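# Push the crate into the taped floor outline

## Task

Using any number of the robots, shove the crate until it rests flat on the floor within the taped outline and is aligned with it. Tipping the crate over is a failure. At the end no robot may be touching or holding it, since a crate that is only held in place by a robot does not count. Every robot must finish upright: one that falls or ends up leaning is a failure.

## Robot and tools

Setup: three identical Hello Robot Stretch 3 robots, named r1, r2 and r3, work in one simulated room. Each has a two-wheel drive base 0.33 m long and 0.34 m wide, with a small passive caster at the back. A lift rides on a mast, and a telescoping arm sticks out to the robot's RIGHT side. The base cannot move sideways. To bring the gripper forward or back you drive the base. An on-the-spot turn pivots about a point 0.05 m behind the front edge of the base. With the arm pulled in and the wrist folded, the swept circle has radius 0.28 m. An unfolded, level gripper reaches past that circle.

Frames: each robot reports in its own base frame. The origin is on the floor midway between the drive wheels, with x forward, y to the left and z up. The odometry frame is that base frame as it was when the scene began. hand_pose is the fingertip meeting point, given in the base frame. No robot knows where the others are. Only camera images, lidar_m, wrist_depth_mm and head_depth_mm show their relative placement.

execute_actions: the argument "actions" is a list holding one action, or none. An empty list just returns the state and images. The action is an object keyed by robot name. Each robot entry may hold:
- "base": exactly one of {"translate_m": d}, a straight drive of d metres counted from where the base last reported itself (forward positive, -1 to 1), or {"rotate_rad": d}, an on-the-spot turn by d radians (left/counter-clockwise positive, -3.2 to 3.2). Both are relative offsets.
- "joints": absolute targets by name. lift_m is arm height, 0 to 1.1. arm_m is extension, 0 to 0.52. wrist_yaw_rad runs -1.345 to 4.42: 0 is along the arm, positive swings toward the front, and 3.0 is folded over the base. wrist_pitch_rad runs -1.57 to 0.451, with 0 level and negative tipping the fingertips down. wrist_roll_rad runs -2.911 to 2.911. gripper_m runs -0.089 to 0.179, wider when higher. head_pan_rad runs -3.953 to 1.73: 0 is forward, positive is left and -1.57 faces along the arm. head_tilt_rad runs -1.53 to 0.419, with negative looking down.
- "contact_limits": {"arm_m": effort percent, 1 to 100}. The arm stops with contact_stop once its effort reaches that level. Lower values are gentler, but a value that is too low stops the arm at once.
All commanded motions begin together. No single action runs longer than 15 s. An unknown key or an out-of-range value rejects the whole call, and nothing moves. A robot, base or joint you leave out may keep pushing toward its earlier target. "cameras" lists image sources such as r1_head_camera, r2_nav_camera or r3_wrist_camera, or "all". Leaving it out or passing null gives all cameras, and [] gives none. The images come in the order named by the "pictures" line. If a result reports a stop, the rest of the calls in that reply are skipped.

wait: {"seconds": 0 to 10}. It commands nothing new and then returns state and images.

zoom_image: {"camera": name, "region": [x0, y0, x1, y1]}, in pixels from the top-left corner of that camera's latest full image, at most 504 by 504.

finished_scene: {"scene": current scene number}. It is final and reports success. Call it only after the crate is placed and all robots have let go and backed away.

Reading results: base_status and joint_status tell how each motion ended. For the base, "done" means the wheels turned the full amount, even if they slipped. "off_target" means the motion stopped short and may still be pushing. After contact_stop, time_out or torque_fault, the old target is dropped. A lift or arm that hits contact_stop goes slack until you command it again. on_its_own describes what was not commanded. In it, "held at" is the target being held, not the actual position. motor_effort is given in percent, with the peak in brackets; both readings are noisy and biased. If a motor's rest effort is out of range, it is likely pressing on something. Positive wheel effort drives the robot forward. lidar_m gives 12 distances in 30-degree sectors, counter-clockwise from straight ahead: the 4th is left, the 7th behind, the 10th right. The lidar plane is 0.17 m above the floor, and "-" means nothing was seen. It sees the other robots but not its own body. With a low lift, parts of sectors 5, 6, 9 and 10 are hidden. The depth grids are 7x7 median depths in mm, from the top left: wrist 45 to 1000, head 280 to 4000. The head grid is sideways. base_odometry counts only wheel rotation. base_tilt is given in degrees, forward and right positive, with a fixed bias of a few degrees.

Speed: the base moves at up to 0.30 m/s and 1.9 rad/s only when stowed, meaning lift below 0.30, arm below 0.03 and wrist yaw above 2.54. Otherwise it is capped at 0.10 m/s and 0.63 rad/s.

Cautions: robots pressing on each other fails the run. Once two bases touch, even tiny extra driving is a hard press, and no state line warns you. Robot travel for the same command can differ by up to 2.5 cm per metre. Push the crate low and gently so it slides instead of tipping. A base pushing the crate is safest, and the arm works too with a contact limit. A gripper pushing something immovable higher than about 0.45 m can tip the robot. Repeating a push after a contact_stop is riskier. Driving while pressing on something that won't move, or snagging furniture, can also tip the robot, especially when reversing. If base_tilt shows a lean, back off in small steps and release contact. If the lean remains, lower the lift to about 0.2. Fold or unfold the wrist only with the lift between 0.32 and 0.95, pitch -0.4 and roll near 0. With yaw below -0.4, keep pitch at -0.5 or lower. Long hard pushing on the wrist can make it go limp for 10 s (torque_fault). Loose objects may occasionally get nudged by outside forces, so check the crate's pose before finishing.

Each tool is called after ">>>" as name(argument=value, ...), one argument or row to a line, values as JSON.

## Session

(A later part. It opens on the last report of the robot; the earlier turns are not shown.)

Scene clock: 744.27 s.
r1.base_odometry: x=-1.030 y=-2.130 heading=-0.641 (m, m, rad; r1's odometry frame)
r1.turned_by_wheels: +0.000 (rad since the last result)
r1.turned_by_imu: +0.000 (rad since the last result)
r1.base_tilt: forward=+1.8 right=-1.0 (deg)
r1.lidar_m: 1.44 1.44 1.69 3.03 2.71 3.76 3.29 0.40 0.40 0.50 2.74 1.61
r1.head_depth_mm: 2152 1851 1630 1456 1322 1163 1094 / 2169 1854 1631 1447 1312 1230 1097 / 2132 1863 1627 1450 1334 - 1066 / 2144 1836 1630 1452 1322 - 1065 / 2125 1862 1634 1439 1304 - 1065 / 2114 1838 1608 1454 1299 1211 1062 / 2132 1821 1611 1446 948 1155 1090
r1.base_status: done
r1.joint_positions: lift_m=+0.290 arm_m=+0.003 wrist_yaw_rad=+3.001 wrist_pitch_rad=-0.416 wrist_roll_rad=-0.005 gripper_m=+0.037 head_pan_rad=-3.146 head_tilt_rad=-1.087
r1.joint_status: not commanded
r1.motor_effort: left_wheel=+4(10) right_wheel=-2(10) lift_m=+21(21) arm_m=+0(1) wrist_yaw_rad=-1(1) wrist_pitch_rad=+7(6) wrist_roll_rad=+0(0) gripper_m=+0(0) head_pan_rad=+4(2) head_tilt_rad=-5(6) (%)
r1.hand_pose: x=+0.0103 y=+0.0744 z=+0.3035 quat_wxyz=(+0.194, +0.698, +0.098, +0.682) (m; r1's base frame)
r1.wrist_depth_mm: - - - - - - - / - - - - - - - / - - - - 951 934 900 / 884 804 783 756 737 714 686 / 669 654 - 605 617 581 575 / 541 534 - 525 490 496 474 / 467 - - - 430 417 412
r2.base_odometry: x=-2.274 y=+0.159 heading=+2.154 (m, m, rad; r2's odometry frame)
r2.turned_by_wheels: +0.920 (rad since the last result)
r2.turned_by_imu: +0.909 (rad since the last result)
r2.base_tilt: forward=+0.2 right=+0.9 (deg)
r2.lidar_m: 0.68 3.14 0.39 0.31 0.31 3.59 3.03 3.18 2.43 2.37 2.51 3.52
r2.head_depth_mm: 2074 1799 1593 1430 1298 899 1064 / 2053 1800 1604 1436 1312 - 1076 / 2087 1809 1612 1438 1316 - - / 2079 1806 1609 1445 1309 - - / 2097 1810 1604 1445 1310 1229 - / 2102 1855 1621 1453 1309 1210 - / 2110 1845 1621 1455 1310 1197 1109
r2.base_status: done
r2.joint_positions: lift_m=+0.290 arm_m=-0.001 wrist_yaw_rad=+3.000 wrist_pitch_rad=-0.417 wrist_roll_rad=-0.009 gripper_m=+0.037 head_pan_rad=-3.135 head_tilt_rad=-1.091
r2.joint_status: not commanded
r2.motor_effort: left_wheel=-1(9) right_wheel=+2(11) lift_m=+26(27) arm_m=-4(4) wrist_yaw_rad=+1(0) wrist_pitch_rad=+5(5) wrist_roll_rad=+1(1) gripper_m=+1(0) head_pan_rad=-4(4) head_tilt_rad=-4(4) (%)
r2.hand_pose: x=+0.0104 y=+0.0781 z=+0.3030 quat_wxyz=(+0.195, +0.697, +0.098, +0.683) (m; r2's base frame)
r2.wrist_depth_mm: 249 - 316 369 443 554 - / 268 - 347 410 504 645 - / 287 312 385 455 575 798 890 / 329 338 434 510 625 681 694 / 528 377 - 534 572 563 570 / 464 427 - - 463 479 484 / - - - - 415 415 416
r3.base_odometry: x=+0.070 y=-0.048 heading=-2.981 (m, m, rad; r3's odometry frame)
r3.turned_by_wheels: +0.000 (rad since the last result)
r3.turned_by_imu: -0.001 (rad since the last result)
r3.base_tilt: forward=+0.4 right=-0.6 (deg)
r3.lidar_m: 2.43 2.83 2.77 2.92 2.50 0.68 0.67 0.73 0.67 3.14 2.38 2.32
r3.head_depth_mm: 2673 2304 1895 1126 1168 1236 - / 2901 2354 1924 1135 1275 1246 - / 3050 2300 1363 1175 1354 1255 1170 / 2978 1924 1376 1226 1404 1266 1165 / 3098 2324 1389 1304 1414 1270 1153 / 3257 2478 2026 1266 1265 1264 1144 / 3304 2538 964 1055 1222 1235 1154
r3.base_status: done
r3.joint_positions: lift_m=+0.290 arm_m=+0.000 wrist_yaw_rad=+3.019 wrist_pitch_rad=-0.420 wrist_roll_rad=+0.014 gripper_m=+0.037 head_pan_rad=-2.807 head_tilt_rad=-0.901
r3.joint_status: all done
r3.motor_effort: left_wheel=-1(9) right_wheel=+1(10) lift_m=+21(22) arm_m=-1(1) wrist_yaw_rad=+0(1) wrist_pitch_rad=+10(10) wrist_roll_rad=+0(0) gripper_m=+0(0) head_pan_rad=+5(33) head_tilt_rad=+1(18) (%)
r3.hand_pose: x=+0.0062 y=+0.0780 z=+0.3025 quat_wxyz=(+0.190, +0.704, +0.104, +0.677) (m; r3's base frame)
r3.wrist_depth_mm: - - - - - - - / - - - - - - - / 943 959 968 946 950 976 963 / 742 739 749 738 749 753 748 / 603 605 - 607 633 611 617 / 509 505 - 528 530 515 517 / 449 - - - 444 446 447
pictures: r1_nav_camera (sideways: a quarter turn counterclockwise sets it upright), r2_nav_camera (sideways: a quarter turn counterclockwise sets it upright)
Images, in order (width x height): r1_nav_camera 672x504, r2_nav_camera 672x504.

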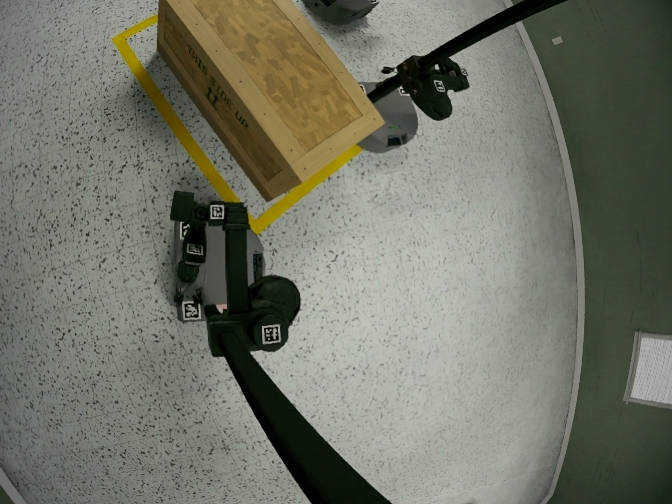

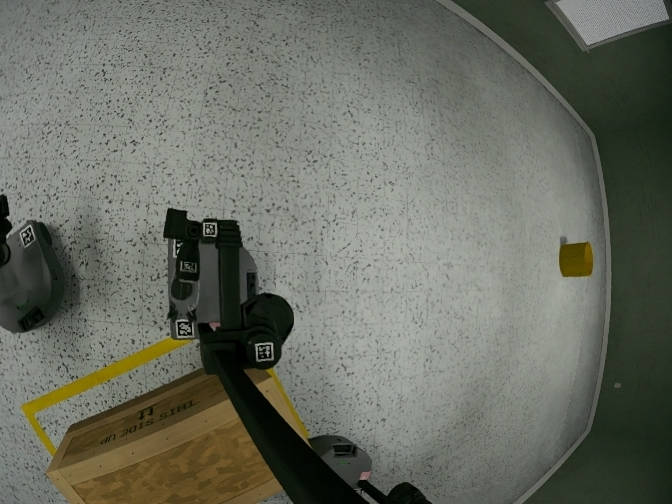

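>>> execute_actions(
  actions=[
    {"r2":{"base":{"translate_m":-0.47}},"r1":{"base":{"translate_m":-0.39}}},
  ],
  cameras=[],
)

>>> execute_actions(
  actions=[
    {"r1":{"base":{"rotate_rad":1.99}}},
  ],
  cameras=["r1_nav_camera","r1_head_camera"],
)

Scene clock: 760.60 s.
r1.base_odometry: x=-1.343 y=-1.897 heading=-0.641 (m, m, rad; r1's odometry frame)
r1.turned_by_wheels: +0.000 (rad since the last result)
r1.turned_by_imu: +0.001 (rad since the last result)
r1.base_tilt: forward=+1.9 right=-1.0 (deg)
r1.lidar_m: 1.81 1.81 2.13 3.82 4.56 3.33 2.94 0.46 0.41 0.26 0.26 2.04
r1.head_depth_mm: 2164 1869 1625 1448 1311 1153 1098 / 2146 1858 1634 1461 1315 1230 1099 / 2153 1867 1633 1449 1331 - 1069 / 2120 1857 1640 1444 1320 - 1065 / 2164 1847 1618 1231 1273 - 1064 / 2145 1834 1602 835 1213 1217 1064 / 2133 1839 968 979 1277 1183 894
r1.base_status: done
r1.joint_positions: lift_m=+0.290 arm_m=+0.003 wrist_yaw_rad=+3.001 wrist_pitch_rad=-0.416 wrist_roll_rad=-0.005 gripper_m=+0.037 head_pan_rad=-3.146 head_tilt_rad=-1.087
r1.joint_status: not commanded
r1.motor_effort: left_wheel=+3(11) right_wheel=-2(10) lift_m=+21(21) arm_m=+0(0) wrist_yaw_rad=-2(0) wrist_pitch_rad=+6(6) wrist_roll_rad=+0(0) gripper_m=+0(0) head_pan_rad=+3(4) head_tilt_rad=-5(5) (%)
r1.hand_pose: x=+0.0103 y=+0.0744 z=+0.3035 quat_wxyz=(+0.194, +0.698, +0.098, +0.682) (m; r1's base frame)
r1.wrist_depth_mm: - - - - - - - / - - - - - - - / - - - - 972 932 877 / 858 825 782 783 740 718 706 / 670 639 - 613 616 568 568 / 541 532 - 530 489 484 477 / 469 - - - 425 421 413
r2.base_odometry: x=-2.015 y=-0.233 heading=+2.154 (m, m, rad; r2's odometry frame)
r2.turned_by_wheels: +0.000 (rad since the last result)
r2.turned_by_imu: -0.005 (rad since the last result)
r2.base_tilt: forward=+0.2 right=+0.9 (deg)
r2.lidar_m: 1.14 0.35 0.34 0.53 0.59 3.64 2.58 3.16 2.41 2.35 2.48 3.54
r2.head_depth_mm: 2066 1799 1596 1431 1295 1173 1087 / 2072 1815 1600 1436 1302 - 1077 / 2063 1805 1589 1439 1325 - - / 2089 1829 1602 1450 1314 - - / 2086 1839 1612 1447 1316 1235 - / 2070 1837 1624 1442 1320 1220 - / 2106 1837 1620 1447 1316 1198 1107
r2.base_status: done
r2.joint_positions: lift_m=+0.290 arm_m=-0.001 wrist_yaw_rad=+3.000 wrist_pitch_rad=-0.417 wrist_roll_rad=-0.009 gripper_m=+0.037 head_pan_rad=-3.135 head_tilt_rad=-1.091
r2.joint_status: not commanded
r2.motor_effort: left_wheel=-1(11) right_wheel=+2(7) lift_m=+26(26) arm_m=-4(4) wrist_yaw_rad=+1(1) wrist_pitch_rad=+5(5) wrist_roll_rad=+0(1) gripper_m=-1(0) head_pan_rad=-2(3) head_tilt_rad=-4(4) (%)
r2.hand_pose: x=+0.0104 y=+0.0781 z=+0.3030 quat_wxyz=(+0.195, +0.697, +0.098, +0.683) (m; r2's base frame)
r2.wrist_depth_mm: - - - 568 403 317 370 / - - - 613 425 347 466 / 791 508 560 691 454 390 601 / 618 473 520 676 484 475 664 / 547 477 - 559 500 545 569 / 463 482 - - 464 478 481 / - - - - 414 419 417
r3.base_odometry: x=+0.070 y=-0.048 heading=-2.981 (m, m, rad; r3's odometry frame)
r3.turned_by_wheels: +0.000 (rad since the last result)
r3.turned_by_imu: -0.001 (rad since the last result)
r3.base_tilt: forward=+0.4 right=-0.6 (deg)
r3.lidar_m: 2.44 2.84 2.77 2.92 2.49 0.68 0.67 0.73 1.14 3.15 2.38 2.32
r3.head_depth_mm: 2669 2341 1903 1127 1164 1235 - / 2869 2350 1933 1135 1277 1241 - / 3067 2398 1357 1174 1350 1257 1169 / 3143 2431 1372 1225 1410 1265 1171 / 3213 2439 1391 1297 1445 1270 1152 / 3270 2271 1762 1608 1456 1281 1146 / 3129 1581 1985 1593 1472 1287 1152
r3.base_status: not commanded
r3.joint_positions: lift_m=+0.290 arm_m=+0.000 wrist_yaw_rad=+3.019 wrist_pitch_rad=-0.420 wrist_roll_rad=+0.014 gripper_m=+0.037 head_pan_rad=-2.807 head_tilt_rad=-0.901
r3.joint_status: not commanded
r3.motor_effort: left_wheel=-1(1) right_wheel=+1(1) lift_m=+21(21) arm_m=-1(1) wrist_yaw_rad=-1(0) wrist_pitch_rad=+9(10) wrist_roll_rad=+0(0) gripper_m=+1(1) head_pan_rad=+4(3) head_tilt_rad=-1(1) (%)
r3.hand_pose: x=+0.0062 y=+0.0780 z=+0.3025 quat_wxyz=(+0.190, +0.704, +0.104, +0.677) (m; r3's base frame)
r3.wrist_depth_mm: - - - - - - - / - - - - - - - / 952 942 956 958 971 981 985 / 736 728 744 740 745 756 757 / 607 598 - 606 634 611 613 / 506 510 - 529 526 515 515 / 451 - - - 442 447 445
pictures: none
No camera images: the call's "cameras" was empty. Leave "cameras" out to get every camera's image.

Scene clock: 765.27 s.
r1.base_odometry: x=-1.343 y=-1.897 heading=+1.349 (m, m, rad; r1's odometry frame)
r1.turned_by_wheels: +1.990 (rad since the last result)
r1.turned_by_imu: +1.871 (rad since the last result)
r1.base_tilt: forward=+1.8 right=-1.0 (deg)
r1.lidar_m: 2.48 2.48 2.98 0.45 0.45 0.33 0.28 0.77 1.86 1.82 1.91 2.72
r1.head_depth_mm: 1302 1600 1609 1451 1310 1154 1097 / 2150 1822 1624 1010 1271 1211 1099 / 2130 1849 1124 1006 971 - 1070 / 2132 1277 1121 1004 931 - 1071 / 2101 1276 1126 1036 1280 - 1067 / 2108 1258 1527 1436 1302 1211 1070 / 2088 1825 1607 1427 1295 1185 1088
r1.base_status: done
r1.joint_positions: lift_m=+0.290 arm_m=+0.003 wrist_yaw_rad=+3.000 wrist_pitch_rad=-0.416 wrist_roll_rad=-0.005 gripper_m=+0.037 head_pan_rad=-3.142 head_tilt_rad=-1.091
r1.joint_status: not commanded
r1.on_its_own: left_wheel is at rest, and its effort (-21) is outside its rest range (-18 to +18)
r1.motor_effort: left_wheel=-21(100) right_wheel=-10(28) lift_m=+24(24) arm_m=-1(1) wrist_yaw_rad=-1(1) wrist_pitch_rad=+6(7) wrist_roll_rad=+0(0) gripper_m=+0(0) head_pan_rad=+2(3) head_tilt_rad=-3(5) (%)
r1.hand_pose: x=+0.0104 y=+0.0744 z=+0.3034 quat_wxyz=(+0.195, +0.698, +0.098, +0.682) (m; r1's base frame)
r1.wrist_depth_mm: - - - - - - - / - - - - - - - / - - 639 741 959 916 899 / 837 812 539 604 740 709 687 / 674 645 - 610 620 581 577 / 503 539 - 529 492 498 482 / 452 - - - 425 426 416
r2.base_odometry: x=-2.015 y=-0.233 heading=+2.154 (m, m, rad; r2's odometry frame)
r2.turned_by_wheels: +0.000 (rad since the last result)
r2.turned_by_imu: -0.001 (rad since the last result)
r2.base_tilt: forward=+0.2 right=+0.9 (deg)
r2.lidar_m: 1.15 0.35 0.34 0.45 0.46 3.65 2.58 3.15 2.41 2.35 2.48 3.54
r2.head_depth_mm: 2055 1799 1588 1437 1310 1206 1086 / 2072 1809 1608 1429 1303 - 1067 / 2088 1809 1609 1438 1328 - - / 2062 1810 1608 1442 1309 - - / 2080 1829 1608 1453 1310 1230 - / 2100 1822 1617 1445 1310 1220 - / 2093 1826 1625 1454 1317 1204 1106
r2.base_status: not commanded
r2.joint_positions: lift_m=+0.290 arm_m=-0.001 wrist_yaw_rad=+3.000 wrist_pitch_rad=-0.417 wrist_roll_rad=-0.009 gripper_m=+0.037 head_pan_rad=-3.135 head_tilt_rad=-1.091
r2.joint_status: not commanded
r2.motor_effort: left_wheel=+0(0) right_wheel=+2(2) lift_m=+26(26) arm_m=-4(4) wrist_yaw_rad=+1(0) wrist_pitch_rad=+5(5) wrist_roll_rad=+1(1) gripper_m=+1(0) head_pan_rad=-4(3) head_tilt_rad=-4(4) (%)
r2.hand_pose: x=+0.0104 y=+0.0781 z=+0.3030 quat_wxyz=(+0.195, +0.697, +0.098, +0.683) (m; r2's base frame)
r2.wrist_depth_mm: - - - 567 400 317 372 / - - 709 621 425 349 465 / 835 826 532 602 450 393 601 / 661 667 560 647 488 482 661 / 550 547 - 558 503 544 563 / 462 484 - - 462 482 485 / - - - - 411 416 416
r3.base_odometry: x=+0.070 y=-0.048 heading=-2.981 (m, m, rad; r3's odometry frame)
r3.turned_by_wheels: +0.000 (rad since the last result)
r3.turned_by_imu: -0.001 (rad since the last result)
r3.base_tilt: forward=+0.4 right=-0.5 (deg)
r3.lidar_m: 2.43 2.84 2.77 2.91 2.50 0.67 0.67 0.72 1.14 3.15 2.38 2.32
r3.head_depth_mm: 2669 2322 1909 1125 1167 1233 - / 2882 2359 1913 1137 1267 1252 - / 3068 2401 1360 1175 1350 1255 1171 / 3118 2402 1374 1230 1402 1264 1167 / 3208 2249 1389 1298 1450 1270 1152 / 3232 1450 1790 1618 1469 1281 1147 / 3031 2436 2037 1595 1477 1295 1151
r3.base_status: not commanded
r3.joint_positions: lift_m=+0.290 arm_m=+0.000 wrist_yaw_rad=+3.019 wrist_pitch_rad=-0.420 wrist_roll_rad=+0.014 gripper_m=+0.037 head_pan_rad=-2.807 head_tilt_rad=-0.901
r3.joint_status: not commanded
r3.motor_effort: left_wheel=-1(1) right_wheel=+1(1) lift_m=+21(21) arm_m=-1(1) wrist_yaw_rad=-1(0) wrist_pitch_rad=+10(10) wrist_roll_rad=+0(0) gripper_m=+1(0) head_pan_rad=+5(6) head_tilt_rad=+0(1) (%)
r3.hand_pose: x=+0.0062 y=+0.0780 z=+0.3025 quat_wxyz=(+0.190, +0.704, +0.104, +0.677) (m; r3's base frame)
r3.wrist_depth_mm: - - - - - - - / - - - - - - - / 955 957 947 956 972 977 982 / 737 725 749 737 748 756 745 / 602 601 - 602 627 610 612 / 508 513 - 533 528 513 517 / 457 - - - 444 447 448
pictures: r1_head_camera (sideways: a quarter turn clockwise sets it upright), r1_nav_camera (sideways: a quarter turn counterclockwise sets it upright)
Images, in order (width x height): r1_head_camera 896x504, r1_nav_camera 672x504.

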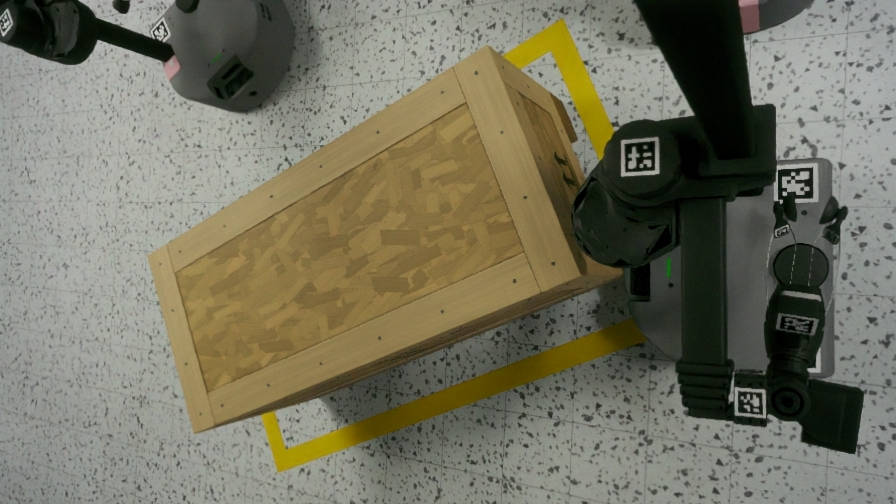

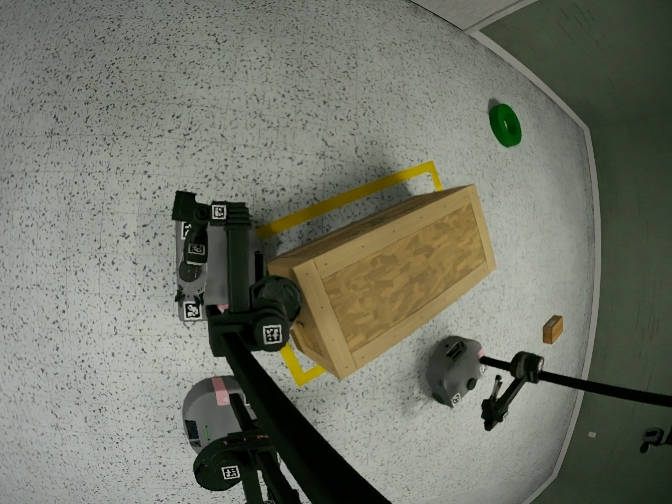

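>>> execute_actions(
  actions=[
    {"r2":{"base":{"rotate_rad":-2.4}},"r1":{"base":{"translate_m":0.005},"joints":{"lift_m":0.4}},"r3":{"joints":{"head_pan_rad":-2.7,"head_tilt_rad":-0.95}}},
  ],
  cameras=["r2_nav_camera","r2_head_camera","r3_head_camera"],
)

Scene clock: 775.53 s.
r1.base_odometry: x=-1.341 y=-1.892 heading=+1.349 (m, m, rad; r1's odometry frame)
r1.turned_by_wheels: +0.000 (rad since the last result)
r1.turned_by_imu: +0.000 (rad since the last result)
r1.base_tilt: forward=+1.9 right=-1.0 (deg)
r1.lidar_m: 2.47 2.48 2.99 0.60 0.59 0.33 0.28 0.78 1.86 1.82 1.91 2.72
r1.head_depth_mm: 1306 1612 1607 1451 1162 1151 1099 / 2142 1813 1621 1010 1215 - 1101 / 2123 1840 1127 1002 949 - 1067 / 2126 1267 1124 1005 929 - 1064 / 2108 1269 1117 1036 1291 - 1070 / 2106 1266 1510 1435 1300 1235 1063 / 2099 1812 1603 1438 1292 1188 1095
r1.base_status: done
r1.joint_positions: lift_m=+0.400 arm_m=+0.003 wrist_yaw_rad=+3.000 wrist_pitch_rad=-0.416 wrist_roll_rad=-0.005 gripper_m=+0.037 head_pan_rad=-3.142 head_tilt_rad=-1.091
r1.joint_status: all done
r1.motor_effort: left_wheel=+0(13) right_wheel=+0(8) lift_m=+39(42) arm_m=-1(1) wrist_yaw_rad=-1(1) wrist_pitch_rad=+7(6) wrist_roll_rad=+0(0) gripper_m=+0(0) head_pan_rad=+1(1) head_tilt_rad=-3(3) (%)
r1.hand_pose: x=+0.0104 y=+0.0744 z=+0.4128 quat_wxyz=(+0.195, +0.698, +0.098, +0.682) (m; r1's base frame)
r1.wrist_depth_mm: 441 - - - - - - / - - 480 - - - - / - - - - - - - / - 728 973 954 927 889 867 / 820 594 - 764 792 755 705 / 569 573 - 641 607 628 605 / 462 574 - 550 542 541 523
r2.base_odometry: x=-2.015 y=-0.233 heading=-0.246 (m, m, rad; r2's odometry frame)
r2.turned_by_wheels: -2.400 (rad since the last result)
r2.turned_by_imu: -2.374 (rad since the last result)
r2.base_tilt: forward=+0.3 right=+0.9 (deg)
r2.lidar_m: 2.67 2.35 2.35 2.77 1.14 1.24 0.34 0.39 0.45 2.83 2.70 2.58
r2.head_depth_mm: 2062 1800 1593 1436 1301 1202 1085 / 2054 1305 1543 1444 1302 - 1072 / 2080 1260 1136 1284 1331 - - / 2090 1268 1124 1004 1055 - - / 2096 1784 1125 1009 1094 1227 - / 2098 1810 1140 1013 1210 1208 - / 2095 1842 1621 1030 1153 1141 1110
r2.base_status: done
r2.joint_positions: lift_m=+0.290 arm_m=-0.001 wrist_yaw_rad=+3.000 wrist_pitch_rad=-0.417 wrist_roll_rad=-0.009 gripper_m=+0.037 head_pan_rad=-3.135 head_tilt_rad=-1.091
r2.joint_status: not commanded
r2.motor_effort: left_wheel=+2(14) right_wheel=-2(8) lift_m=+26(27) arm_m=-4(4) wrist_yaw_rad=+1(1) wrist_pitch_rad=+5(5) wrist_roll_rad=+1(0) gripper_m=+1(0) head_pan_rad=-5(4) head_tilt_rad=-3(4) (%)
r2.hand_pose: x=+0.0104 y=+0.0780 z=+0.3030 quat_wxyz=(+0.195, +0.697, +0.098, +0.683) (m; r2's base frame)
r2.wrist_depth_mm: - - - - - - - / - - - - - - - / 806 821 857 849 864 862 889 / 676 657 667 688 681 683 692 / 547 545 - 556 574 566 570 / 470 492 - - 469 478 479 / - - - - 413 414 419
r3.base_odometry: x=+0.070 y=-0.048 heading=-2.981 (m, m, rad; r3's odometry frame)
r3.turned_by_wheels: +0.000 (rad since the last result)
r3.turned_by_imu: -0.001 (rad since the last result)
r3.base_tilt: forward=+0.4 right=-0.6 (deg)
r3.lidar_m: 2.44 2.84 2.77 2.92 2.50 0.67 0.67 0.73 1.01 3.15 2.38 2.32
r3.head_depth_mm: 2750 2205 1280 1091 1235 1228 - / 2764 2228 1290 1144 1331 1237 - / 2809 2250 1302 1186 1374 1243 - / 2894 2253 1318 1341 1404 1249 - / 2861 2116 1364 1533 1418 1257 1144 / 2765 2206 1931 1495 1429 1272 1136 / 3043 2364 1173 1459 1443 1277 1142
r3.base_status: not commanded
r3.joint_positions: lift_m=+0.290 arm_m=+0.000 wrist_yaw_rad=+3.019 wrist_pitch_rad=-0.420 wrist_roll_rad=+0.014 gripper_m=+0.037 head_pan_rad=-2.707 head_tilt_rad=-0.938
r3.joint_status: all done
r3.motor_effort: left_wheel=-1(1) right_wheel=+1(1) lift_m=+21(21) arm_m=-1(0) wrist_yaw_rad=+0(0) wrist_pitch_rad=+10(10) wrist_roll_rad=+0(0) gripper_m=+0(1) head_pan_rad=+5(19) head_tilt_rad=-5(11) (%)
r3.hand_pose: x=+0.0062 y=+0.0780 z=+0.3025 quat_wxyz=(+0.190, +0.704, +0.104, +0.677) (m; r3's base frame)
r3.wrist_depth_mm: - - - - - - - / - - - - - - - / 967 941 964 958 953 978 967 / 724 733 720 750 752 745 755 / 603 602 - 606 636 608 617 / 507 513 - 524 531 521 517 / 453 - - - 445 446 446
pictures: r2_head_camera (sideways: a quarter turn clockwise sets it upright), r2_nav_camera (sideways: a quarter turn counterclockwise sets it upright), r3_head_camera (sideways: a quarter turn clockwise sets it upright)
Images, in order (width x height): r2_head_camera 896x504, r2_nav_camera 672x504, r3_head_camera 896x504.

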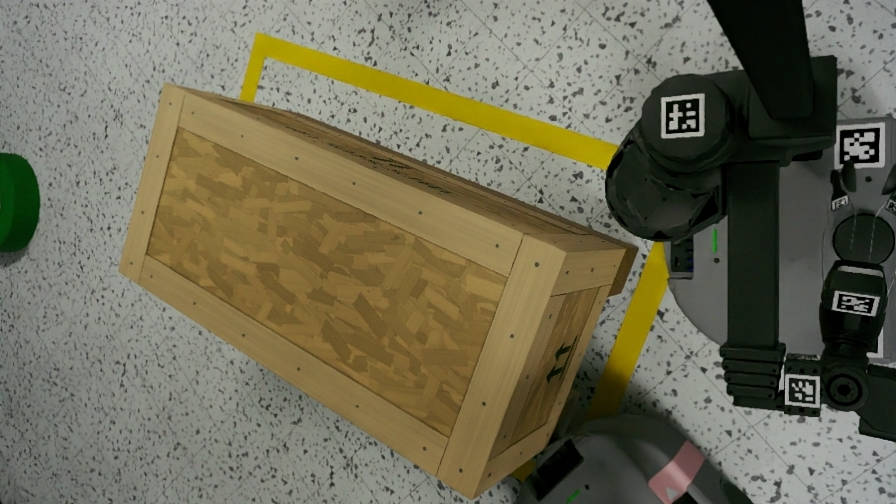

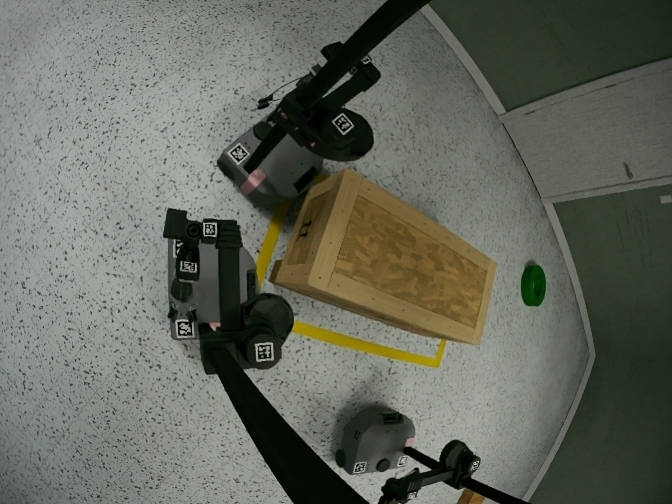

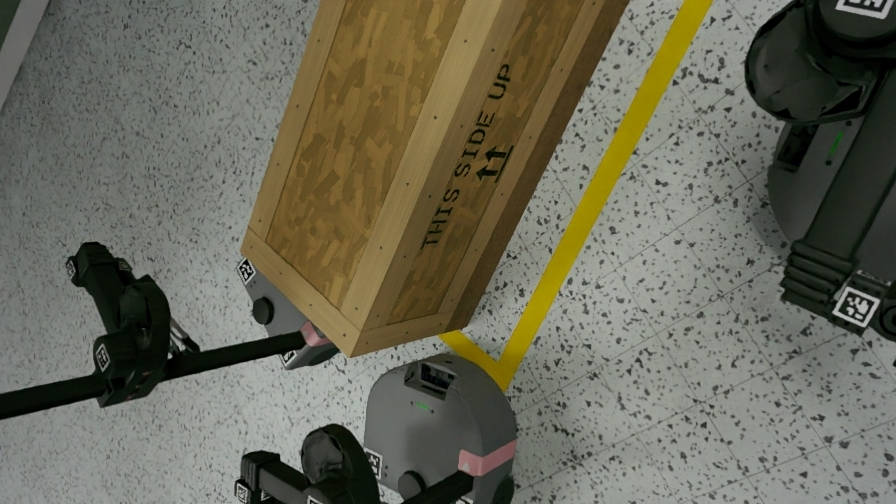

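>>> execute_actions(
  actions=[
    {"r2":{"base":{"translate_m":-0.06},"joints":{"lift_m":0.33}}},
  ],
  cameras=[],
)

>>> execute_actions(
  actions=[
    {"r2":{"base":{"translate_m":-0.07}},"r1":{"base":{"translate_m":-0.07}}},
  ],
  cameras=["r1_head_camera","r2_head_camera","r3_head_camera"],
)

Scene clock: 782.50 s.
r1.base_odometry: x=-1.341 y=-1.892 heading=+1.349 (m, m, rad; r1's odometry frame)
r1.turned_by_wheels: +0.000 (rad since the last result)
r1.turned_by_imu: +0.000 (rad since the last result)
r1.base_tilt: forward=+1.8 right=-1.0 (deg)
r1.lidar_m: 2.47 2.48 2.98 2.92 3.07 0.33 0.28 0.78 1.86 1.82 1.92 2.72
r1.head_depth_mm: 1295 1609 1603 1455 1153 1144 1102 / 2143 1808 1625 1006 1131 - 1090 / 2126 1847 1124 1009 946 - 1067 / 2119 1278 1120 1005 929 - 1070 / 2105 1278 1121 1043 1289 - 1072 / 2103 1266 1548 1442 1304 1237 1063 / 2093 1803 1607 1424 1289 1184 1092
r1.base_status: not commanded
r1.joint_positions: lift_m=+0.400 arm_m=+0.003 wrist_yaw_rad=+3.000 wrist_pitch_rad=-0.416 wrist_roll_rad=-0.005 gripper_m=+0.037 head_pan_rad=-3.142 head_tilt_rad=-1.091
r1.joint_status: not commanded
r1.motor_effort: left_wheel=+0(1) right_wheel=+0(0) lift_m=+39(40) arm_m=-1(1) wrist_yaw_rad=+0(1) wrist_pitch_rad=+6(6) wrist_roll_rad=+0(0) gripper_m=+0(0) head_pan_rad=+2(1) head_tilt_rad=-4(4) (%)
r1.hand_pose: x=+0.0104 y=+0.0744 z=+0.4128 quat_wxyz=(+0.195, +0.698, +0.098, +0.682) (m; r1's base frame)
r1.wrist_depth_mm: 554 - - - - - - / - - - - - - - / - 657 - - - - - / - 684 973 982 904 887 901 / 681 578 - 760 796 739 696 / 489 498 - 637 609 619 613 / 472 552 - 559 543 537 516
r2.base_odometry: x=-2.073 y=-0.219 heading=-0.246 (m, m, rad; r2's odometry frame)
r2.turned_by_wheels: +0.000 (rad since the last result)
r2.turned_by_imu: -0.001 (rad since the last result)
r2.base_tilt: forward=+0.2 right=+0.9 (deg)
r2.lidar_m: 2.72 2.39 2.40 2.82 1.11 1.03 0.28 0.32 0.43 2.79 4.82 2.62
r2.head_depth_mm: 2069 1805 1604 1442 1301 1210 1086 / 2082 1712 1523 1435 1301 - 1078 / 2069 1262 1120 1071 1302 - - / 2086 1275 1121 1008 939 - - / 2109 1814 1123 1009 954 1230 - / 2092 1831 1583 1010 1041 1209 - / 2096 1832 1619 1040 1122 1078 1110
r2.base_status: done
r2.joint_positions: lift_m=+0.330 arm_m=-0.001 wrist_yaw_rad=+3.000 wrist_pitch_rad=-0.417 wrist_roll_rad=-0.009 gripper_m=+0.037 head_pan_rad=-3.135 head_tilt_rad=-1.091
r2.joint_status: all done
r2.motor_effort: left_wheel=+2(11) right_wheel=-2(10) lift_m=+38(40) arm_m=-5(5) wrist_yaw_rad=+1(1) wrist_pitch_rad=+5(5) wrist_roll_rad=+1(1) gripper_m=+0(0) head_pan_rad=-4(4) head_tilt_rad=-4(3) (%)
r2.hand_pose: x=+0.0104 y=+0.0780 z=+0.3426 quat_wxyz=(+0.195, +0.697, +0.098, +0.683) (m; r2's base frame)
r2.wrist_depth_mm: - - - - - - - / - - - - - - - / 808 879 935 937 936 960 945 / 718 740 735 742 739 751 753 / 600 595 - 596 621 619 623 / 502 512 - 538 505 522 523 / 449 - - - 450 455 458
r3.base_odometry: x=+0.070 y=-0.048 heading=-2.981 (m, m, rad; r3's odometry frame)
r3.turned_by_wheels: +0.000 (rad since the last result)
r3.turned_by_imu: -0.001 (rad since the last result)
r3.base_tilt: forward=+0.3 right=-0.6 (deg)
r3.lidar_m: 2.43 2.84 2.77 2.92 2.49 0.68 0.67 0.72 0.97 3.15 2.37 2.32
r3.head_depth_mm: 2742 2190 1276 1096 1230 1229 - / 2749 2221 1291 1145 1333 1232 - / 2839 2257 1305 1190 1370 1239 - / 2864 2280 1316 1341 1409 1243 - / 2909 2119 1358 1510 1414 1260 1148 / 2750 2226 1885 1464 1427 1270 1138 / 2998 2348 1106 1439 1452 1275 1142
r3.base_status: not commanded
r3.joint_positions: lift_m=+0.290 arm_m=+0.000 wrist_yaw_rad=+3.019 wrist_pitch_rad=-0.420 wrist_roll_rad=+0.014 gripper_m=+0.037 head_pan_rad=-2.707 head_tilt_rad=-0.938
r3.joint_status: not commanded
r3.motor_effort: left_wheel=+0(1) right_wheel=+1(1) lift_m=+21(21) arm_m=-1(1) wrist_yaw_rad=-1(1) wrist_pitch_rad=+10(9) wrist_roll_rad=+0(0) gripper_m=+1(1) head_pan_rad=+4(5) head_tilt_rad=-5(6) (%)
r3.hand_pose: x=+0.0062 y=+0.0780 z=+0.3025 quat_wxyz=(+0.190, +0.704, +0.104, +0.677) (m; r3's base frame)
r3.wrist_depth_mm: - - - - - - - / - - - - - - - / 943 950 955 973 954 972 980 / 735 735 738 736 746 747 747 / 601 600 - 599 630 607 610 / 505 507 - 531 529 508 516 / 452 - - - 446 445 450
pictures: none
No camera images: the call's "cameras" was empty. Leave "cameras" out to get every camera's image.

Scene clock: 785.97 s.
r1.base_odometry: x=-1.357 y=-1.960 heading=+1.349 (m, m, rad; r1's odometry frame)
r1.turned_by_wheels: +0.000 (rad since the last result)
r1.turned_by_imu: +0.126 (rad since the last result)
r1.base_tilt: forward=+1.9 right=-1.0 (deg)
r1.lidar_m: 2.51 3.57 2.94 0.54 0.50 0.31 0.28 2.20 1.82 1.81 2.01 3.18
r1.head_depth_mm: 2153 1854 1599 1451 1128 1087 1099 / 2169 1843 1580 1008 1016 - 1097 / 2139 1284 1121 1008 934 - 1069 / 2127 1276 1124 1004 935 - 1072 / 2148 1275 1157 1410 1294 - 1066 / 2113 1831 1602 1452 1302 1224 1062 / 2021 1834 1599 1426 1290 1180 1087
r1.base_status: translate_m off_target (by the wheels' count: -0.0697 of -0.0700)
r1.joint_positions: lift_m=+0.400 arm_m=+0.003 wrist_yaw_rad=+3.000 wrist_pitch_rad=-0.416 wrist_roll_rad=-0.005 gripper_m=+0.037 head_pan_rad=-3.142 head_tilt_rad=-1.091
r1.joint_status: not commanded
r1.on_its_own: left_wheel is at rest, and its effort (-51) is outside its rest range (-18 to +18); right_wheel is at rest, and its effort (-46) is outside its rest range (-18 to +18)
r1.motor_effort: left_wheel=-51(100) right_wheel=-46(71) lift_m=+38(39) arm_m=-1(1) wrist_yaw_rad=-2(1) wrist_pitch_rad=+6(7) wrist_roll_rad=+0(0) gripper_m=+0(0) head_pan_rad=+2(1) head_tilt_rad=-4(4) (%)
r1.hand_pose: x=+0.0104 y=+0.0744 z=+0.4128 quat_wxyz=(+0.195, +0.698, +0.098, +0.682) (m; r1's base frame)
r1.wrist_depth_mm: - - 405 - - - - / - - 490 - - - - / - - - - - - - / - - 696 - 949 903 882 / 430 588 - 756 779 729 703 / 406 519 - 644 615 621 594 / 387 545 - 571 548 531 521
r2.base_odometry: x=-2.140 y=-0.202 heading=-0.246 (m, m, rad; r2's odometry frame)
r2.turned_by_wheels: +0.000 (rad since the last result)
r2.turned_by_imu: +0.051 (rad since the last result)
r2.base_tilt: forward=+0.3 right=+0.8 (deg)
r2.lidar_m: 2.67 2.42 2.43 2.95 1.16 0.66 0.28 0.32 0.40 2.84 2.68 2.65
r2.head_depth_mm: 2061 1800 1590 1432 1301 1202 1083 / 2086 1257 1146 1417 1295 - 1075 / 2035 1263 1123 1033 1311 - - / 2103 1285 1123 1008 938 - - / 2074 1822 1123 1005 957 1230 - / 2080 1815 1610 1009 1118 1205 - / 2095 1845 1616 1434 1136 1085 1105
r2.base_status: translate_m off_target (by the wheels' count: -0.0697 of -0.0700)
r2.joint_positions: lift_m=+0.330 arm_m=-0.001 wrist_yaw_rad=+3.000 wrist_pitch_rad=-0.417 wrist_roll_rad=-0.009 gripper_m=+0.037 head_pan_rad=-3.135 head_tilt_rad=-1.092
r2.joint_status: not commanded
r2.on_its_own: left_wheel is at rest, and its effort (-39) is outside its rest range (-18 to +18); right_wheel is at rest, and its effort (-32) is outside its rest range (-18 to +18)
r2.motor_effort: left_wheel=-39(97) right_wheel=-32(63) lift_m=+36(37) arm_m=-4(4) wrist_yaw_rad=+1(0) wrist_pitch_rad=+5(5) wrist_roll_rad=+1(1) gripper_m=+0(0) head_pan_rad=-2(2) head_tilt_rad=-3(4) (%)
r2.hand_pose: x=+0.0104 y=+0.0780 z=+0.3426 quat_wxyz=(+0.195, +0.697, +0.098, +0.683) (m; r2's base frame)
r2.wrist_depth_mm: - - - - - - - / 815 - - - - - - / 746 864 914 936 947 962 966 / 713 732 742 729 755 754 762 / 595 598 - 612 620 617 620 / 517 509 - 529 500 520 529 / 447 - - - 454 456 460
r3.base_odometry: x=+0.070 y=-0.048 heading=-2.981 (m, m, rad; r3's odometry frame)
r3.turned_by_wheels: +0.000 (rad since the last result)
r3.turned_by_imu: -0.001 (rad since the last result)
r3.base_tilt: forward=+0.5 right=-0.6 (deg)
r3.lidar_m: 2.44 2.84 2.77 2.91 2.49 0.66 0.66 0.73 0.94 3.12 2.37 2.32
r3.head_depth_mm: 2718 2184 1271 1094 1212 1226 - / 2772 2216 1291 1148 1322 1231 - / 2806 2257 1305 1205 1379 1242 - / 2852 2201 1319 1364 1401 1246 - / 2892 1461 1650 1498 1424 1255 1148 / 2737 2287 1575 1446 1430 1264 1136 / 3025 2359 1085 1446 1444 1274 1149
r3.base_status: not commanded
r3.joint_positions: lift_m=+0.290 arm_m=+0.000 wrist_yaw_rad=+3.019 wrist_pitch_rad=-0.420 wrist_roll_rad=+0.014 gripper_m=+0.037 head_pan_rad=-2.707 head_tilt_rad=-0.938
r3.joint_status: not commanded
r3.motor_effort: left_wheel=-1(1) right_wheel=+1(1) lift_m=+21(21) arm_m=-1(1) wrist_yaw_rad=-1(1) wrist_pitch_rad=+10(10) wrist_roll_rad=+0(0) gripper_m=+1(1) head_pan_rad=+4(5) head_tilt_rad=-6(5) (%)
r3.hand_pose: x=+0.0062 y=+0.0780 z=+0.3025 quat_wxyz=(+0.190, +0.704, +0.104, +0.677) (m; r3's base frame)
r3.wrist_depth_mm: - - - - - - - / - - - - - - - / 962 944 973 952 960 973 977 / 726 730 745 748 753 747 761 / 598 601 - 606 627 611 619 / 506 503 - 532 532 515 516 / 452 - - - 452 447 447
pictures: r1_head_camera (sideways: a quarter turn clockwise sets it upright), r2_head_camera (sideways: a quarter turn clockwise sets it upright), r3_head_camera (sideways: a quarter turn clockwise sets it upright)
Images, in order (width x height): r1_head_camera 896x504, r2_head_camera 896x504, r3_head_camera 896x504.

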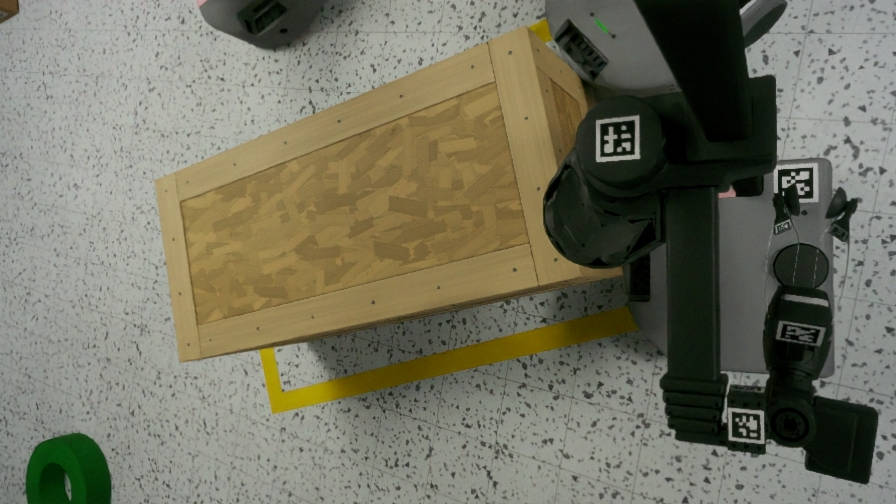

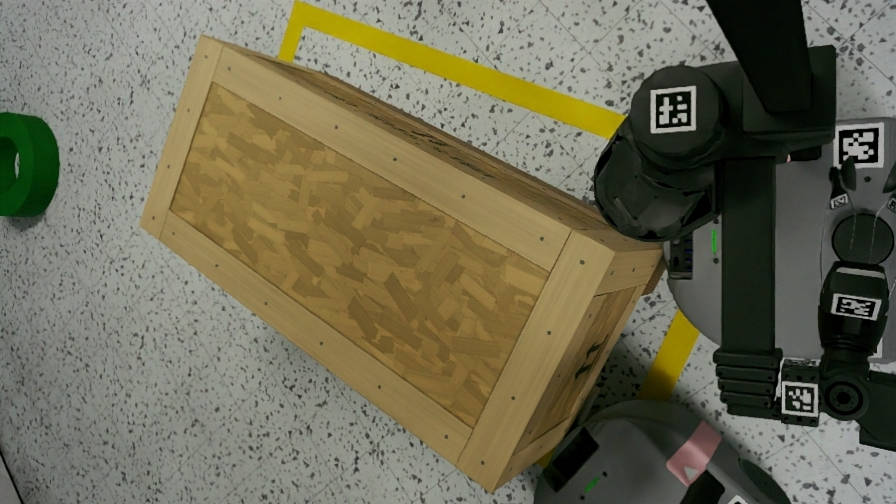

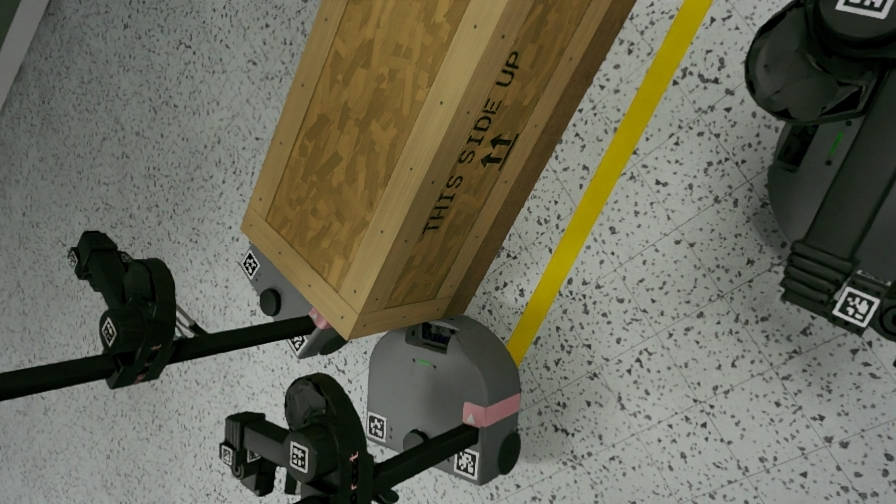

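>>> execute_actions(
  actions=[
    {"r2":{"base":{"translate_m":0.5},"joints":{"lift_m":0.28,"head_tilt_rad":-0.95}},"r1":{"base":{"translate_m":0.5},"joints":{"lift_m":0.28,"head_tilt_rad":-0.95}},"r3":{"base":{"translate_m":0.2},"joints":{"head_pan_rad":-3.2}}},
  ],
  cameras=["r1_head_camera","r2_head_camera","r3_head_camera"],
)

Scene clock: 795.60 s.
r1.base_odometry: x=-1.247 y=-1.472 heading=+1.349 (m, m, rad; r1's odometry frame)
r1.turned_by_wheels: +0.000 (rad since the last result)
r1.turned_by_imu: -0.001 (rad since the last result)
r1.base_tilt: forward=+1.9 right=-1.0 (deg)
r1.lidar_m: 2.02 3.45 2.85 0.90 0.87 0.85 0.77 2.30 1.91 1.90 2.10 3.31
r1.head_depth_mm: 2773 2258 1857 1595 1382 1232 1059 / 2800 2252 1370 1497 1377 1240 - / 2843 1613 1293 1354 1382 1270 - / 2852 1568 1297 1319 1374 1261 - / 2809 1650 1769 1584 1379 1242 - / 2842 2223 1843 1580 1367 1215 - / 2811 2212 1839 1580 1369 1214 1091
r1.base_status: done
r1.joint_positions: lift_m=+0.280 arm_m=+0.003 wrist_yaw_rad=+3.000 wrist_pitch_rad=-0.416 wrist_roll_rad=-0.005 gripper_m=+0.037 head_pan_rad=-3.142 head_tilt_rad=-0.951
r1.joint_status: all done
r1.motor_effort: left_wheel=+0(44) right_wheel=+0(40) lift_m=+21(32) arm_m=-1(1) wrist_yaw_rad=+0(1) wrist_pitch_rad=+7(7) wrist_roll_rad=+0(0) gripper_m=+0(0) head_pan_rad=+1(2) head_tilt_rad=+0(11) (%)
r1.hand_pose: x=+0.0104 y=+0.0744 z=+0.2935 quat_wxyz=(+0.195, +0.698, +0.098, +0.682) (m; r1's base frame)
r1.wrist_depth_mm: - - - - - - - / - - - - - - - / - 716 859 987 925 914 881 / 820 747 760 757 730 684 674 / 638 622 - 593 612 560 552 / 530 527 - - 479 475 467 / 454 - - - 418 406 406
r2.base_odometry: x=-1.655 y=-0.323 heading=-0.246 (m, m, rad; r2's odometry frame)
r2.turned_by_wheels: +0.000 (rad since the last result)
r2.turned_by_imu: +0.003 (rad since the last result)
r2.base_tilt: forward=+0.1 right=+0.9 (deg)
r2.lidar_m: 2.25 2.04 2.05 2.49 1.50 1.52 0.77 0.92 0.74 3.31 2.32 3.59
r2.head_depth_mm: 2715 2174 1821 1578 1379 1228 1132 / 2677 1618 1763 1581 1382 1243 - / 2600 1539 1354 1528 1392 1260 - / 2701 1548 1287 1273 1394 1242 - / 2708 2209 1290 1345 1405 1246 1153 / 2625 2217 1298 1511 1401 1250 1141 / 2567 2232 1857 1600 1409 1251 1128
r2.base_status: done
r2.joint_positions: lift_m=+0.280 arm_m=-0.001 wrist_yaw_rad=+3.000 wrist_pitch_rad=-0.417 wrist_roll_rad=-0.009 gripper_m=+0.037 head_pan_rad=-3.135 head_tilt_rad=-0.951
r2.joint_status: all done
r2.motor_effort: left_wheel=+1(33) right_wheel=+0(29) lift_m=+26(30) arm_m=-4(5) wrist_yaw_rad=-1(1) wrist_pitch_rad=+5(5) wrist_roll_rad=+1(1) gripper_m=+1(1) head_pan_rad=-3(3) head_tilt_rad=+1(15) (%)
r2.hand_pose: x=+0.0104 y=+0.0780 z=+0.2930 quat_wxyz=(+0.195, +0.697, +0.098, +0.683) (m; r2's base frame)
r2.wrist_depth_mm: - - - - - - - / - - - - - - - / 821 799 846 848 853 839 865 / 646 643 652 655 669 663 672 / 532 534 - 559 560 543 551 / 460 484 - - 449 465 471 / - - - - 403 409 411
r3.base_odometry: x=-0.128 y=-0.080 heading=-2.981 (m, m, rad; r3's odometry frame)
r3.turned_by_wheels: +0.000 (rad since the last result)
r3.turned_by_imu: -0.002 (rad since the last result)
r3.base_tilt: forward=+0.4 right=-0.5 (deg)
r3.lidar_m: 2.26 2.73 2.66 2.80 2.68 2.58 0.85 0.94 1.38 2.92 2.21 2.15
r3.head_depth_mm: 2405 2185 1823 1566 1371 1224 1132 / 2507 2221 1746 1543 1395 1256 - / 2630 2249 1301 1362 1393 1276 - / 2738 2278 1312 1383 1406 1249 - / 2790 2314 1334 1417 1415 1257 1165 / 2978 2338 1347 1447 1429 1266 1141 / 2984 2354 1360 1492 1441 1276 1149
r3.base_status: done
r3.joint_positions: lift_m=+0.290 arm_m=+0.000 wrist_yaw_rad=+3.019 wrist_pitch_rad=-0.420 wrist_roll_rad=+0.014 gripper_m=+0.037 head_pan_rad=-3.193 head_tilt_rad=-0.939
r3.joint_status: all done
r3.motor_effort: left_wheel=+0(9) right_wheel=+1(10) lift_m=+21(21) arm_m=-1(1) wrist_yaw_rad=+1(1) wrist_pitch_rad=+9(10) wrist_roll_rad=+0(0) gripper_m=-1(0) head_pan_rad=-5(41) head_tilt_rad=-5(5) (%)
r3.hand_pose: x=+0.0062 y=+0.0780 z=+0.3025 quat_wxyz=(+0.190, +0.704, +0.104, +0.677) (m; r3's base frame)
r3.wrist_depth_mm: - - - - - - - / - - - - - - - / 958 946 963 968 978 982 974 / 742 736 743 747 741 746 760 / 603 607 - 606 626 612 613 / 509 510 - 526 530 518 514 / 449 - - - 444 445 447
pictures: r1_head_camera (sideways: a quarter turn clockwise sets it upright), r2_head_camera (sideways: a quarter turn clockwise sets it upright), r3_head_camera (sideways: a quarter turn clockwise sets it upright)
Images, in order (width x height): r1_head_camera 896x504, r2_head_camera 896x504, r3_head_camera 896x504.

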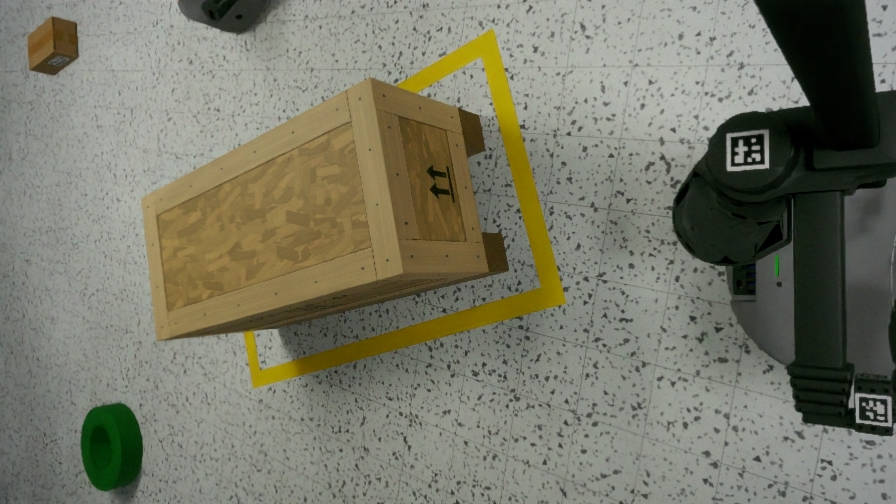

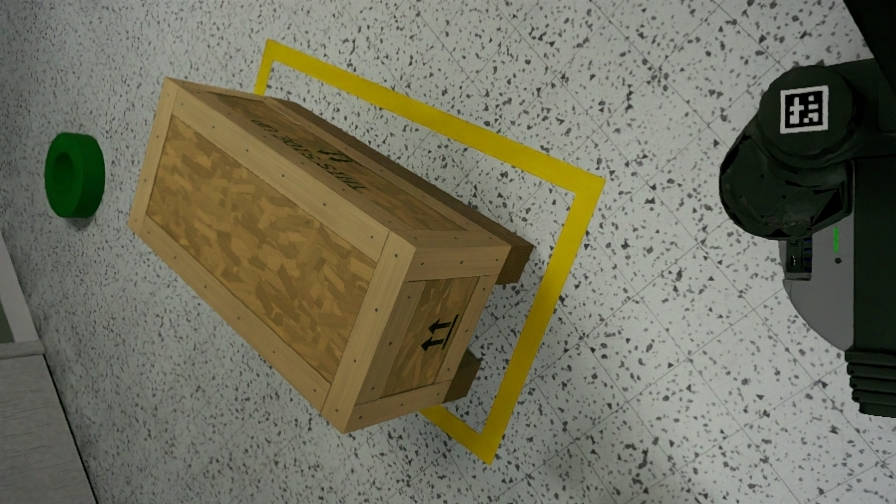

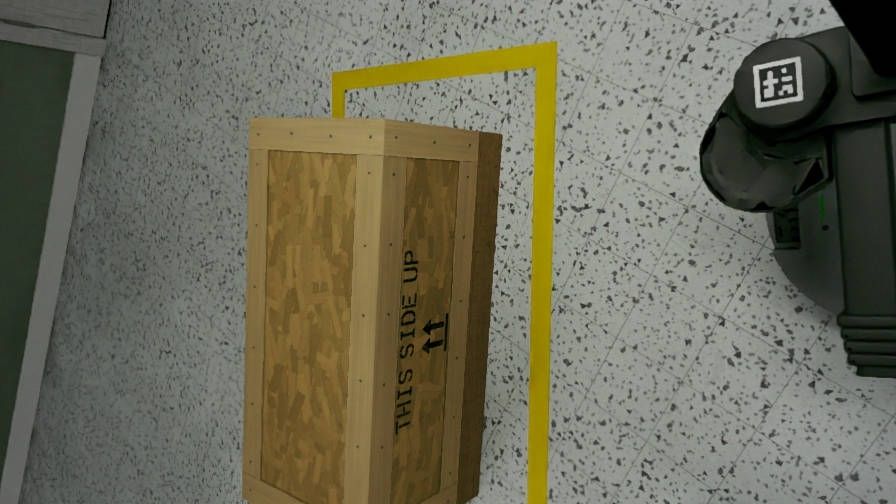

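>>> finished_scene(
  scene=1,
)

The scene is finished: the task was done.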